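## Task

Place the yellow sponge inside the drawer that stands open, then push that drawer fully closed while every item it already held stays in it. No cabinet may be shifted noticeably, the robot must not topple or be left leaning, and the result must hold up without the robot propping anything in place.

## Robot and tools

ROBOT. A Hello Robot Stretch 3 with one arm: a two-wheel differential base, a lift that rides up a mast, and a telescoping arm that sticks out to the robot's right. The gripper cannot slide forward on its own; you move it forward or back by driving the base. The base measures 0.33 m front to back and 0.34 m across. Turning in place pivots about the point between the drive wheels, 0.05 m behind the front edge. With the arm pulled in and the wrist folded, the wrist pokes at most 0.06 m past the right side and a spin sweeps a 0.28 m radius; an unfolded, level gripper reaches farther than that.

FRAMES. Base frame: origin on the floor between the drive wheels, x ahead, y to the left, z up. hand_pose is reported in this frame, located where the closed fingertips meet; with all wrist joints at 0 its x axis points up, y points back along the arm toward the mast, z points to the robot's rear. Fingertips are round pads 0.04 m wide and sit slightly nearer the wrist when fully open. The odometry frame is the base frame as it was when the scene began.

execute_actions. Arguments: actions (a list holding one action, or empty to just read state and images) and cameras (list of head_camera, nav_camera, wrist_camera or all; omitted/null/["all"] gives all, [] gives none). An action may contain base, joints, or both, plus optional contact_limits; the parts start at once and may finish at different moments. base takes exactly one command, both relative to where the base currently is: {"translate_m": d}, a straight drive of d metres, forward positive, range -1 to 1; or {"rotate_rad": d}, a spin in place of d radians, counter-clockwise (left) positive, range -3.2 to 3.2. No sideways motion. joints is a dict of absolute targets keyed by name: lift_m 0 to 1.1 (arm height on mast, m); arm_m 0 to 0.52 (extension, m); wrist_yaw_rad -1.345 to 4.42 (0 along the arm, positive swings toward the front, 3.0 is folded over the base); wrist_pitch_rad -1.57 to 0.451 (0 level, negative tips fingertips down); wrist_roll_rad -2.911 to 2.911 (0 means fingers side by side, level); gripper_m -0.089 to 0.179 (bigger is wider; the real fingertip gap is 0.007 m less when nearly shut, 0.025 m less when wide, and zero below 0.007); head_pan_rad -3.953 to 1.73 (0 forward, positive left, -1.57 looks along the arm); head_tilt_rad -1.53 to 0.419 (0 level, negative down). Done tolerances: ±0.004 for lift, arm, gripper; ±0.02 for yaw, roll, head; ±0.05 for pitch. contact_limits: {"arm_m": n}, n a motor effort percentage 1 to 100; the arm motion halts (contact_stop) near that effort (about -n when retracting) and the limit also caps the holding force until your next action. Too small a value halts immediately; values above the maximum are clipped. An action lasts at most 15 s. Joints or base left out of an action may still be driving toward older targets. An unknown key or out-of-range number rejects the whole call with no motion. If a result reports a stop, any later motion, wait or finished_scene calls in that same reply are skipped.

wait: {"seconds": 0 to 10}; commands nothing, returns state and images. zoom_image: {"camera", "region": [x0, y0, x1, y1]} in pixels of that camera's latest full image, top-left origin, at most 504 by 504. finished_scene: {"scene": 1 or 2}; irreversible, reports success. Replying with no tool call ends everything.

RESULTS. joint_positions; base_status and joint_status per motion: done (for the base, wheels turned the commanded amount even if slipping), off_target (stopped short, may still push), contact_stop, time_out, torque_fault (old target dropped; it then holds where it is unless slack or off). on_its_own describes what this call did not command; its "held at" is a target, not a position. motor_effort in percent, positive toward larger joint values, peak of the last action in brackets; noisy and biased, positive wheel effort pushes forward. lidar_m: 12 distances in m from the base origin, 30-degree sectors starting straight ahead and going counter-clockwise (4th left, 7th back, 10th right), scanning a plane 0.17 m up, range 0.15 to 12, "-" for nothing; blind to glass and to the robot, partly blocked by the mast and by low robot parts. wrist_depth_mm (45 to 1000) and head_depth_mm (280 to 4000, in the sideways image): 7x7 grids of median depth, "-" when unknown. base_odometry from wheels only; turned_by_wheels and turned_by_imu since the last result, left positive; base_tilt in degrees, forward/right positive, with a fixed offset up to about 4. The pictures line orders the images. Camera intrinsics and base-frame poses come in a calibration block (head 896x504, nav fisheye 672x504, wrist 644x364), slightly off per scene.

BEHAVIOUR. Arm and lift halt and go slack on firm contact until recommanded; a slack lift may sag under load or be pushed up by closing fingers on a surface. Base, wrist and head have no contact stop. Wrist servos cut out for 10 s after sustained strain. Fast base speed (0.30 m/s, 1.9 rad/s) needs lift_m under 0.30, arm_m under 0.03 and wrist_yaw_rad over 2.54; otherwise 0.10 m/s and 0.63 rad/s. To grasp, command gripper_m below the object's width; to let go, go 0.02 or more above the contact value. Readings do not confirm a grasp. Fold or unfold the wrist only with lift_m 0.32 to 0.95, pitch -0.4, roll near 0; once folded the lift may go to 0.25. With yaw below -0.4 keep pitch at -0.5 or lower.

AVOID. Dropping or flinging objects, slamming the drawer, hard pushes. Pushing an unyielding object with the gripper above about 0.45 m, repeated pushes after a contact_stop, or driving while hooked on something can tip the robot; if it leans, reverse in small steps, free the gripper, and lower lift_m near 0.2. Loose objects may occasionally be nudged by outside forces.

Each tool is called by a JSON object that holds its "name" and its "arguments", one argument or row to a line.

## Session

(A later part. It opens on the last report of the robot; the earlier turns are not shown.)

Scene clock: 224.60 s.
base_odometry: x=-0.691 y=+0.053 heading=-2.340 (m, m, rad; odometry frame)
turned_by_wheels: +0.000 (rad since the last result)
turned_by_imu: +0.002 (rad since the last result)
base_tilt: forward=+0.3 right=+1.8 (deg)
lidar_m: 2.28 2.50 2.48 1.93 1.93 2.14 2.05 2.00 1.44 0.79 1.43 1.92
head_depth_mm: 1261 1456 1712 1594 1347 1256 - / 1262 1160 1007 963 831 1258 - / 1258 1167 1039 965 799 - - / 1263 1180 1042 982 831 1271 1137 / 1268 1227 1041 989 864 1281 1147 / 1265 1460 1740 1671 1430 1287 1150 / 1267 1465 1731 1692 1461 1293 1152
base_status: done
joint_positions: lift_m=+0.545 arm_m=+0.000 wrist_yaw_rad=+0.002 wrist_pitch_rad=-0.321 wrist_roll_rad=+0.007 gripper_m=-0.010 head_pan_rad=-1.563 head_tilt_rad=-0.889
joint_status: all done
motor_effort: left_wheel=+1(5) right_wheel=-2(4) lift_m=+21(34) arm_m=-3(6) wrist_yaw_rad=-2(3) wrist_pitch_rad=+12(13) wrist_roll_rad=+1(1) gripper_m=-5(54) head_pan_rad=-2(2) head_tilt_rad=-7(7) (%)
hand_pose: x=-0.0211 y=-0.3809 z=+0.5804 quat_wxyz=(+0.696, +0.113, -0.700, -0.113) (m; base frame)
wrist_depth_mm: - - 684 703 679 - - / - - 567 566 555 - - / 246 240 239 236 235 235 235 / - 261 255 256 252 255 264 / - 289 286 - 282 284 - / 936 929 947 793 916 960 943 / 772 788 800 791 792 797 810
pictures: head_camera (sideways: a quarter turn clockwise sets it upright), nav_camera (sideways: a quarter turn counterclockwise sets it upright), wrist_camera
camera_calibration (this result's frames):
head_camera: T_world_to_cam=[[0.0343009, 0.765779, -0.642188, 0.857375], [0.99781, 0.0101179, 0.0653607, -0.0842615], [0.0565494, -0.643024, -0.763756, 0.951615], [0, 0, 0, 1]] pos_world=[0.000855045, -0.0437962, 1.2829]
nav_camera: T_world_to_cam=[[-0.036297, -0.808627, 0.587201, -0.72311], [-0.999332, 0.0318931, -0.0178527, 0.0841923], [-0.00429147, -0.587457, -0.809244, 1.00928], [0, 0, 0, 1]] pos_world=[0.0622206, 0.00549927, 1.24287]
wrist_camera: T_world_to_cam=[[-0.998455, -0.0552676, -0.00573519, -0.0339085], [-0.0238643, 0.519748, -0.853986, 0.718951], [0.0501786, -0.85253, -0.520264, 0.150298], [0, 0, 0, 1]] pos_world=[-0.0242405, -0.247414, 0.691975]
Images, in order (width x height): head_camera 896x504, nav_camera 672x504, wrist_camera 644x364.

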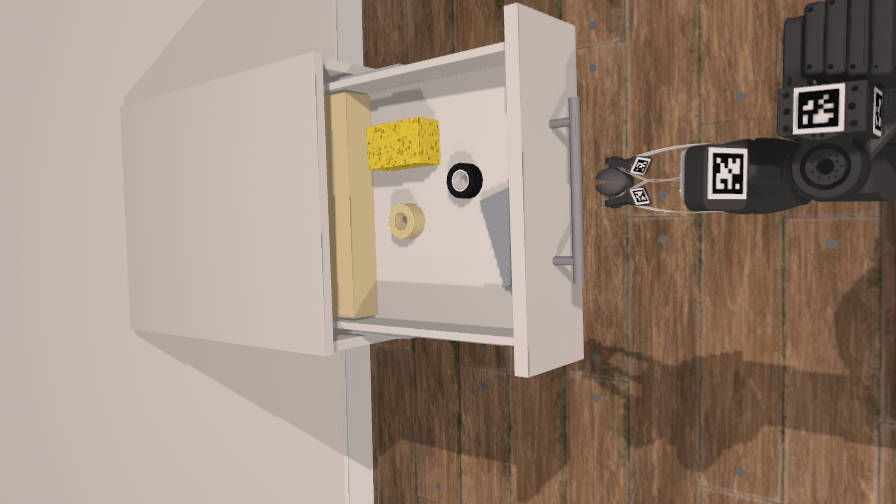

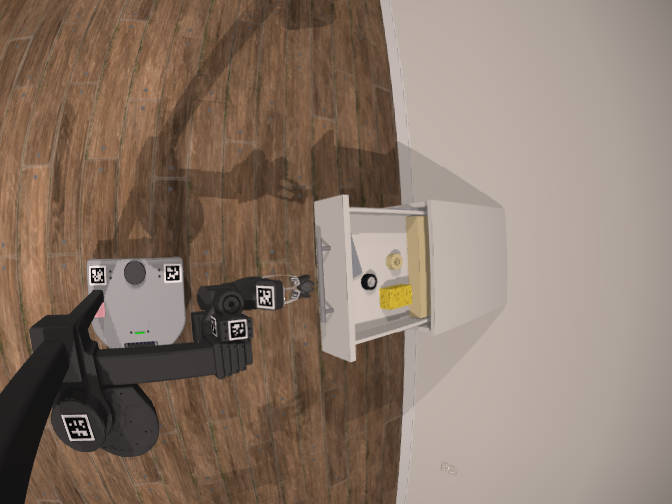

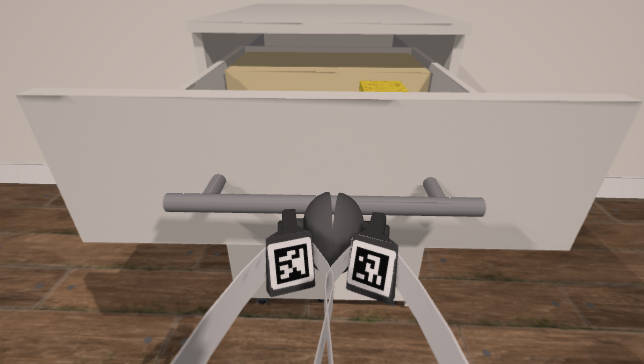

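{"name": "execute_actions", "arguments": {
  "actions": [
    {"joints":{"lift_m":0.56}}
  ],
  "cameras": []
}}

{"name": "execute_actions", "arguments": {
  "actions": [
    {"joints":{"arm_m":0.15},"contact_limits":{"arm_m":20}}
  ],
  "cameras": ["wrist_camera","head_camera"]
}}

Scene clock: 231.47 s.
base_odometry: x=-0.691 y=+0.053 heading=-2.340 (m, m, rad; odometry frame)
turned_by_wheels: +0.000 (rad since the last result)
turned_by_imu: +0.001 (rad since the last result)
base_tilt: forward=+0.4 right=+1.6 (deg)
lidar_m: 2.28 2.51 2.48 1.93 1.94 2.14 2.05 2.00 1.45 0.79 1.43 1.92
head_depth_mm: 1253 1449 1710 1584 1341 1254 - / 1260 1164 1007 964 834 1256 - / 1263 1170 1037 963 816 - - / 1264 1177 1038 984 832 1276 1141 / 1266 1228 1041 985 863 1280 1144 / 1267 1464 1730 1674 1431 1282 1149 / 1270 1464 1732 1686 1463 1287 1150
base_status: not commanded
joint_positions: lift_m=+0.560 arm_m=+0.000 wrist_yaw_rad=+0.002 wrist_pitch_rad=-0.320 wrist_roll_rad=+0.007 gripper_m=-0.010 head_pan_rad=-1.563 head_tilt_rad=-0.889
joint_status: all done
motor_effort: left_wheel=+1(1) right_wheel=-3(3) lift_m=+38(38) arm_m=-2(3) wrist_yaw_rad=-3(3) wrist_pitch_rad=+12(12) wrist_roll_rad=+1(1) gripper_m=-6(6) head_pan_rad=-3(3) head_tilt_rad=-7(7) (%)
hand_pose: x=-0.0211 y=-0.3809 z=+0.5948 quat_wxyz=(+0.696, +0.113, -0.700, -0.113) (m; base frame)
wrist_depth_mm: - - 800 815 844 - - / - - 581 580 586 - - / 249 246 243 243 241 239 244 / - 262 260 259 257 255 264 / - 289 288 - 283 284 - / 945 968 926 805 931 951 925 / 802 802 803 802 800 815 811
pictures: none
No camera images: the call's "cameras" was empty. Leave "cameras" out to get every camera's image.

Scene clock: 233.83 s.
base_odometry: x=-0.691 y=+0.053 heading=-2.340 (m, m, rad; odometry frame)
turned_by_wheels: +0.000 (rad since the last result)
turned_by_imu: +0.001 (rad since the last result)
base_tilt: forward=+0.4 right=+1.8 (deg)
lidar_m: 2.28 2.50 2.48 1.93 1.94 2.14 2.05 2.00 1.44 0.79 1.43 1.93
head_depth_mm: 1258 1456 1715 1556 1427 1269 - / 1259 1153 1005 968 1398 1220 1127 / 1263 1163 1024 975 - 1246 1134 / 1262 1171 1044 968 1400 1269 1141 / 1265 1224 1042 984 1418 1281 1147 / 1272 1469 1734 1673 1452 1284 1148 / 1271 1466 1733 1686 1468 1289 1156
base_status: not commanded
joint_positions: lift_m=+0.560 arm_m=+0.150 wrist_yaw_rad=+0.001 wrist_pitch_rad=-0.322 wrist_roll_rad=+0.007 gripper_m=-0.010 head_pan_rad=-1.564 head_tilt_rad=-0.891
joint_status: all done
motor_effort: left_wheel=+1(3) right_wheel=-2(5) lift_m=+35(38) arm_m=+6(13) wrist_yaw_rad=-1(3) wrist_pitch_rad=+13(18) wrist_roll_rad=+1(1) gripper_m=-5(6) head_pan_rad=-2(3) head_tilt_rad=-6(7) (%)
contact_limits: arm_m 20 (drawing in: default 21, maximum 35; extending or still: default 30, maximum 49)
hand_pose: x=-0.0212 y=-0.5299 z=+0.5945 quat_wxyz=(+0.696, +0.114, -0.700, -0.114) (m; base frame)
wrist_depth_mm: 960 951 572 580 582 899 919 / - - 515 517 514 963 975 / - 408 494 467 441 - - / 179 179 178 177 177 176 177 / 198 196 195 - 191 191 189 / 221 193 209 172 185 203 209 / 786 795 662 634 638 769 755
pictures: head_camera (sideways: a quarter turn clockwise sets it upright), wrist_camera
camera_calibration (this result's frames):
head_camera: T_world_to_cam=[[0.0343844, 0.76716, -0.640533, 0.855218], [0.997813, 0.00985488, 0.0653665, -0.084269], [0.056459, -0.64138, -0.765144, 0.95342], [0, 0, 0, 1]] pos_world=[0.000849402, -0.0437545, 1.28281]
wrist_camera: T_world_to_cam=[[-0.998475, -0.0549004, -0.00583181, -0.0418959], [-0.023655, 0.520858, -0.853316, 0.808685], [0.049885, -0.851876, -0.521362, 0.0315859], [0, 0, 0, 1]] pos_world=[-0.0242782, -0.396603, 0.706287]
Images, in order (width x height): head_camera 896x504, wrist_camera 644x364.

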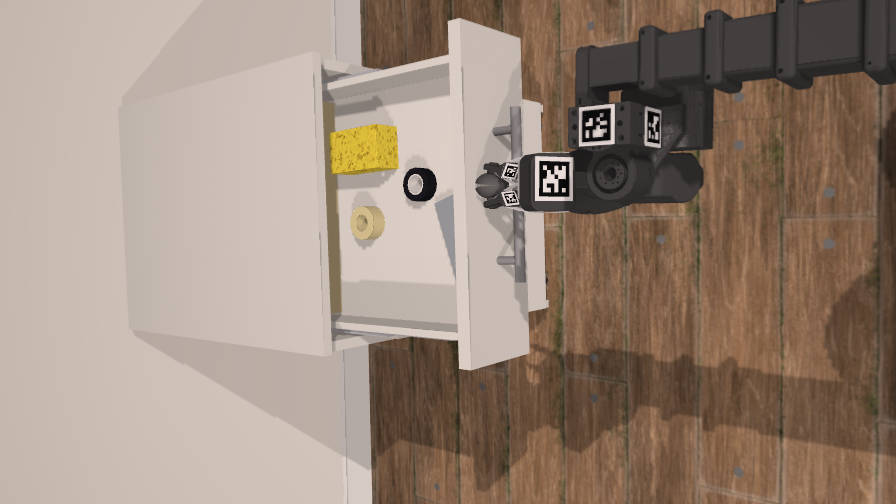

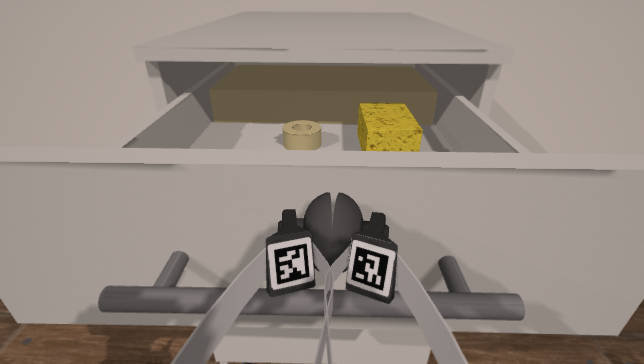

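{"name": "execute_actions", "arguments": {
  "actions": [
    {"joints":{"arm_m":0.37},"contact_limits":{"arm_m":20}}
  ],
  "cameras": ["wrist_camera","head_camera"]
}}

{"name": "execute_actions", "arguments": {
  "actions": [
    {"joints":{"arm_m":0.45},"contact_limits":{"arm_m":16}}
  ],
  "cameras": ["wrist_camera","head_camera"]
}}

Scene clock: 244.77 s.
base_odometry: x=-0.691 y=+0.053 heading=-2.340 (m, m, rad; odometry frame)
turned_by_wheels: +0.000 (rad since the last result)
turned_by_imu: +0.002 (rad since the last result)
base_tilt: forward=+0.2 right=+1.8 (deg)
lidar_m: 2.29 2.50 2.48 1.93 1.94 2.14 2.05 2.00 1.44 0.79 1.43 1.92
head_depth_mm: 1259 1453 1667 1617 1439 1272 - / 1261 1159 1001 - 1393 1260 1131 / 1265 1160 995 - 1398 1266 1132 / 1266 1173 1003 1180 1393 1270 1139 / 1268 1225 1018 1260 1421 1273 1146 / 1268 1463 1728 1681 1446 1278 1149 / 1272 1465 1742 1689 1459 1284 1153
base_status: not commanded
joint_positions: lift_m=+0.560 arm_m=+0.370 wrist_yaw_rad=+0.003 wrist_pitch_rad=-0.322 wrist_roll_rad=+0.007 gripper_m=-0.010 head_pan_rad=-1.564 head_tilt_rad=-0.891
joint_status: all done
motor_effort: left_wheel=+0(2) right_wheel=-1(6) lift_m=+35(34) arm_m=+4(8) wrist_yaw_rad=-3(10) wrist_pitch_rad=+13(13) wrist_roll_rad=+1(1) gripper_m=-5(5) head_pan_rad=-2(2) head_tilt_rad=-6(6) (%)
contact_limits: arm_m 20 (drawing in: default 21, maximum 35; extending or still: default 30, maximum 49)
hand_pose: x=-0.0208 y=-0.7501 z=+0.5946 quat_wxyz=(+0.696, +0.114, -0.700, -0.113) (m; base frame)
wrist_depth_mm: 753 736 564 571 585 699 704 / 263 251 253 253 255 256 729 / 191 190 188 189 190 188 186 / 208 207 206 204 203 201 201 / 230 223 225 - 218 221 220 / 263 252 252 254 247 244 877 / 750 284 282 278 279 275 780
pictures: head_camera (sideways: a quarter turn clockwise sets it upright), wrist_camera
camera_calibration (this result's frames):
head_camera: T_world_to_cam=[[0.0343845, 0.76716, -0.640533, 0.855218], [0.997813, 0.00985464, 0.0653665, -0.084269], [0.0564588, -0.64138, -0.765144, 0.95342], [0, 0, 0, 1]] pos_world=[0.000849392, -0.0437544, 1.28281]
wrist_camera: T_world_to_cam=[[-0.998382, -0.0565706, -0.00580654, -0.0548568], [-0.0245234, 0.520412, -0.853563, 0.923271], [0.0513083, -0.852039, -0.520957, -0.156282], [0, 0, 0, 1]] pos_world=[-0.0241077, -0.616743, 0.706336]
Images, in order (width x height): head_camera 896x504, wrist_camera 644x364.

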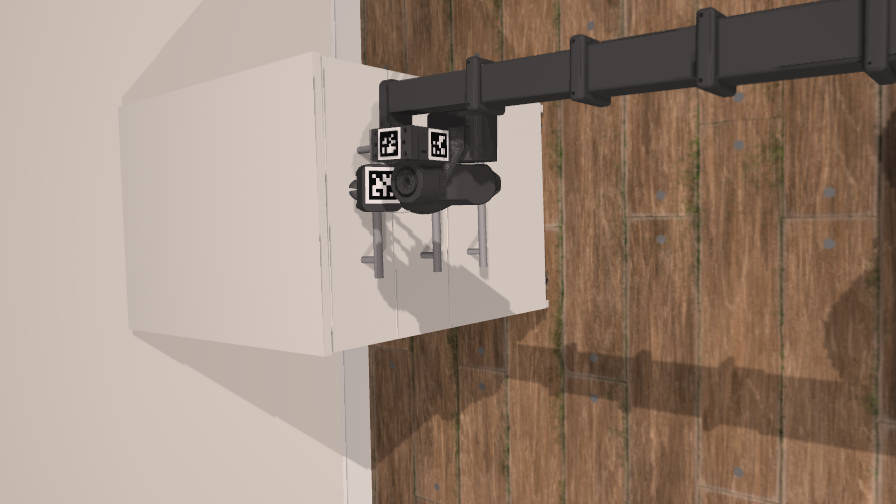

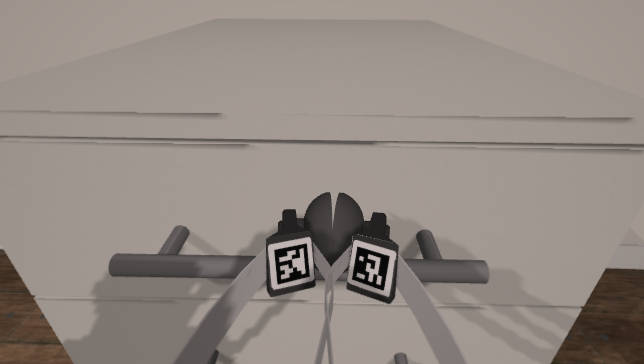

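Scene clock: 246.77 s.
base_odometry: x=-0.691 y=+0.053 heading=-2.340 (m, m, rad; odometry frame)
turned_by_wheels: +0.000 (rad since the last result)
turned_by_imu: -0.002 (rad since the last result)
base_tilt: forward=+0.2 right=+1.8 (deg)
lidar_m: 2.29 2.51 2.48 1.93 1.94 2.14 2.05 2.00 1.45 0.80 1.42 1.92
head_depth_mm: 1257 1453 1672 1619 1424 1275 - / 1263 1156 1001 - 1397 1261 1128 / 1266 1162 999 1275 1401 1270 1134 / 1263 1175 1005 1185 1405 1271 1136 / 1268 1219 1023 1304 1422 1284 1140 / 1265 1457 1724 1668 1457 1287 1146 / 1270 1470 1737 1686 1461 1289 1150
base_status: not commanded
joint_positions: lift_m=+0.560 arm_m=+0.399 wrist_yaw_rad=+0.000 wrist_pitch_rad=-0.321 wrist_roll_rad=+0.007 gripper_m=-0.010 head_pan_rad=-1.564 head_tilt_rad=-0.891
joint_status: arm_m contact_stop (moved +0.029 of +0.080)
on_its_own: arm_m is slack since a contact_stop, until your next command for it (your +0.450 is given up)
motor_effort: left_wheel=+0(4) right_wheel=-1(13) lift_m=+31(34) arm_m=+0(18) wrist_yaw_rad=-1(5) wrist_pitch_rad=+13(25) wrist_roll_rad=+1(1) gripper_m=-5(5) head_pan_rad=-2(2) head_tilt_rad=-6(5) (%)
contact_limits: arm_m 16 (drawing in: default 21, maximum 35; extending or still: default 30, maximum 49)
hand_pose: x=-0.0216 y=-0.7792 z=+0.5949 quat_wxyz=(+0.696, +0.113, -0.700, -0.114) (m; base frame)
wrist_depth_mm: 708 691 573 585 581 659 664 / 266 250 255 254 256 257 695 / 168 168 168 168 168 167 167 / 177 177 177 177 175 176 176 / 196 194 194 - 193 193 193 / 218 193 208 172 181 210 214 / 247 243 242 243 242 241 253
pictures: head_camera (sideways: a quarter turn clockwise sets it upright), wrist_camera
camera_calibration (this result's frames):
head_camera: T_world_to_cam=[[0.0345083, 0.767155, -0.640533, 0.855217], [0.997814, 0.0096937, 0.0653665, -0.084269], [0.0563554, -0.641389, -0.765144, 0.953421], [0, 0, 0, 1]] pos_world=[0.000842335, -0.0437536, 1.28281]
wrist_camera: T_world_to_cam=[[-0.998562, -0.0533014, -0.00578262, -0.0547403], [-0.0228184, 0.520113, -0.853793, 0.938523], [0.048516, -0.852433, -0.520581, -0.18146], [0, 0, 0, 1]] pos_world=[-0.0244423, -0.645738, 0.706523]
Images, in order (width x height): head_camera 896x504, wrist_camera 644x364.

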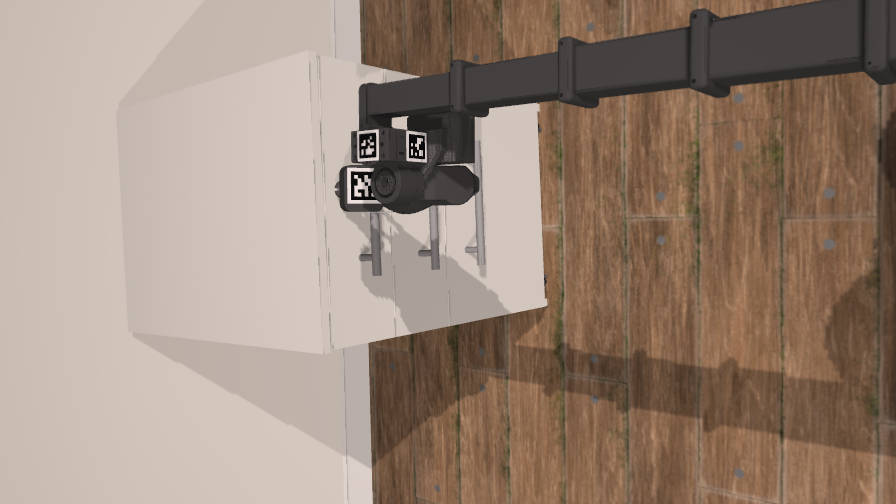

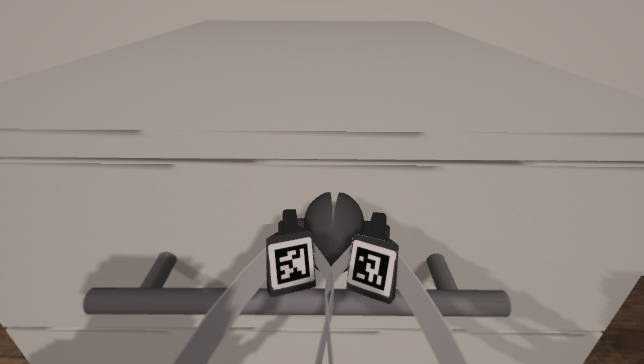

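Shut.

{"name": "execute_actions", "arguments": {
  "actions": [
    {"joints":{"arm_m":0.33}}
  ],
  "cameras": ["wrist_camera"]
}}

{"name": "finished_scene", "arguments": {
  "scene": 1
}}

Scene clock: 252.07 s.
base_odometry: x=-0.691 y=+0.053 heading=-2.340 (m, m, rad; odometry frame)
turned_by_wheels: +0.000 (rad since the last result)
turned_by_imu: +0.001 (rad since the last result)
base_tilt: forward=+0.3 right=+1.8 (deg)
lidar_m: 2.28 2.51 2.48 1.93 1.94 2.14 2.05 2.01 1.44 0.80 1.42 1.92
head_depth_mm: 1261 1458 1673 1617 1435 1272 - / 1259 1154 999 - 1414 1258 1129 / 1262 1163 1006 - 1405 1263 1135 / 1267 1174 1006 1186 1406 1272 1139 / 1269 1222 1026 1304 1424 1277 1146 / 1269 1462 1724 1674 1453 1280 1153 / 1266 1465 1732 1694 1458 1293 1156
base_status: not commanded
joint_positions: lift_m=+0.560 arm_m=+0.330 wrist_yaw_rad=+0.000 wrist_pitch_rad=-0.321 wrist_roll_rad=+0.007 gripper_m=-0.010 head_pan_rad=-1.564 head_tilt_rad=-0.891
joint_status: all done
motor_effort: left_wheel=+0(1) right_wheel=-2(2) lift_m=+31(32) arm_m=-2(2) wrist_yaw_rad=+1(0) wrist_pitch_rad=+12(12) wrist_roll_rad=+1(1) gripper_m=-6(5) head_pan_rad=-2(3) head_tilt_rad=-5(5) (%)
hand_pose: x=-0.0216 y=-0.7109 z=+0.5949 quat_wxyz=(+0.696, +0.113, -0.700, -0.114) (m; base frame)
wrist_depth_mm: 774 752 565 591 590 740 740 / 280 251 255 255 257 259 762 / 236 236 236 234 236 234 239 / 262 258 258 256 257 255 901 / - 285 284 - 280 282 990 / 943 316 316 321 313 312 935 / 825 355 344 333 338 356 794
pictures: wrist_camera
camera_calibration (this result's frames):
wrist_camera: T_world_to_cam=[[-0.998562, -0.0533001, -0.0057716, -0.0511057], [-0.0228169, 0.519932, -0.853903, 0.902978], [0.0485139, -0.852543, -0.5204, -0.123397], [0, 0, 0, 1]] pos_world=[-0.0244426, -0.577412, 0.706545]
Images, in order (width x height): wrist_camera 644x364.

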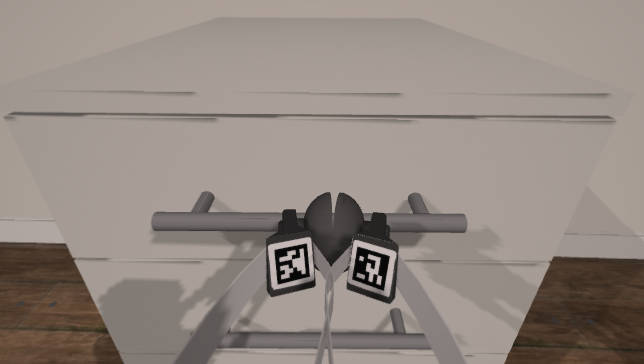

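The scene is finished: the task was done.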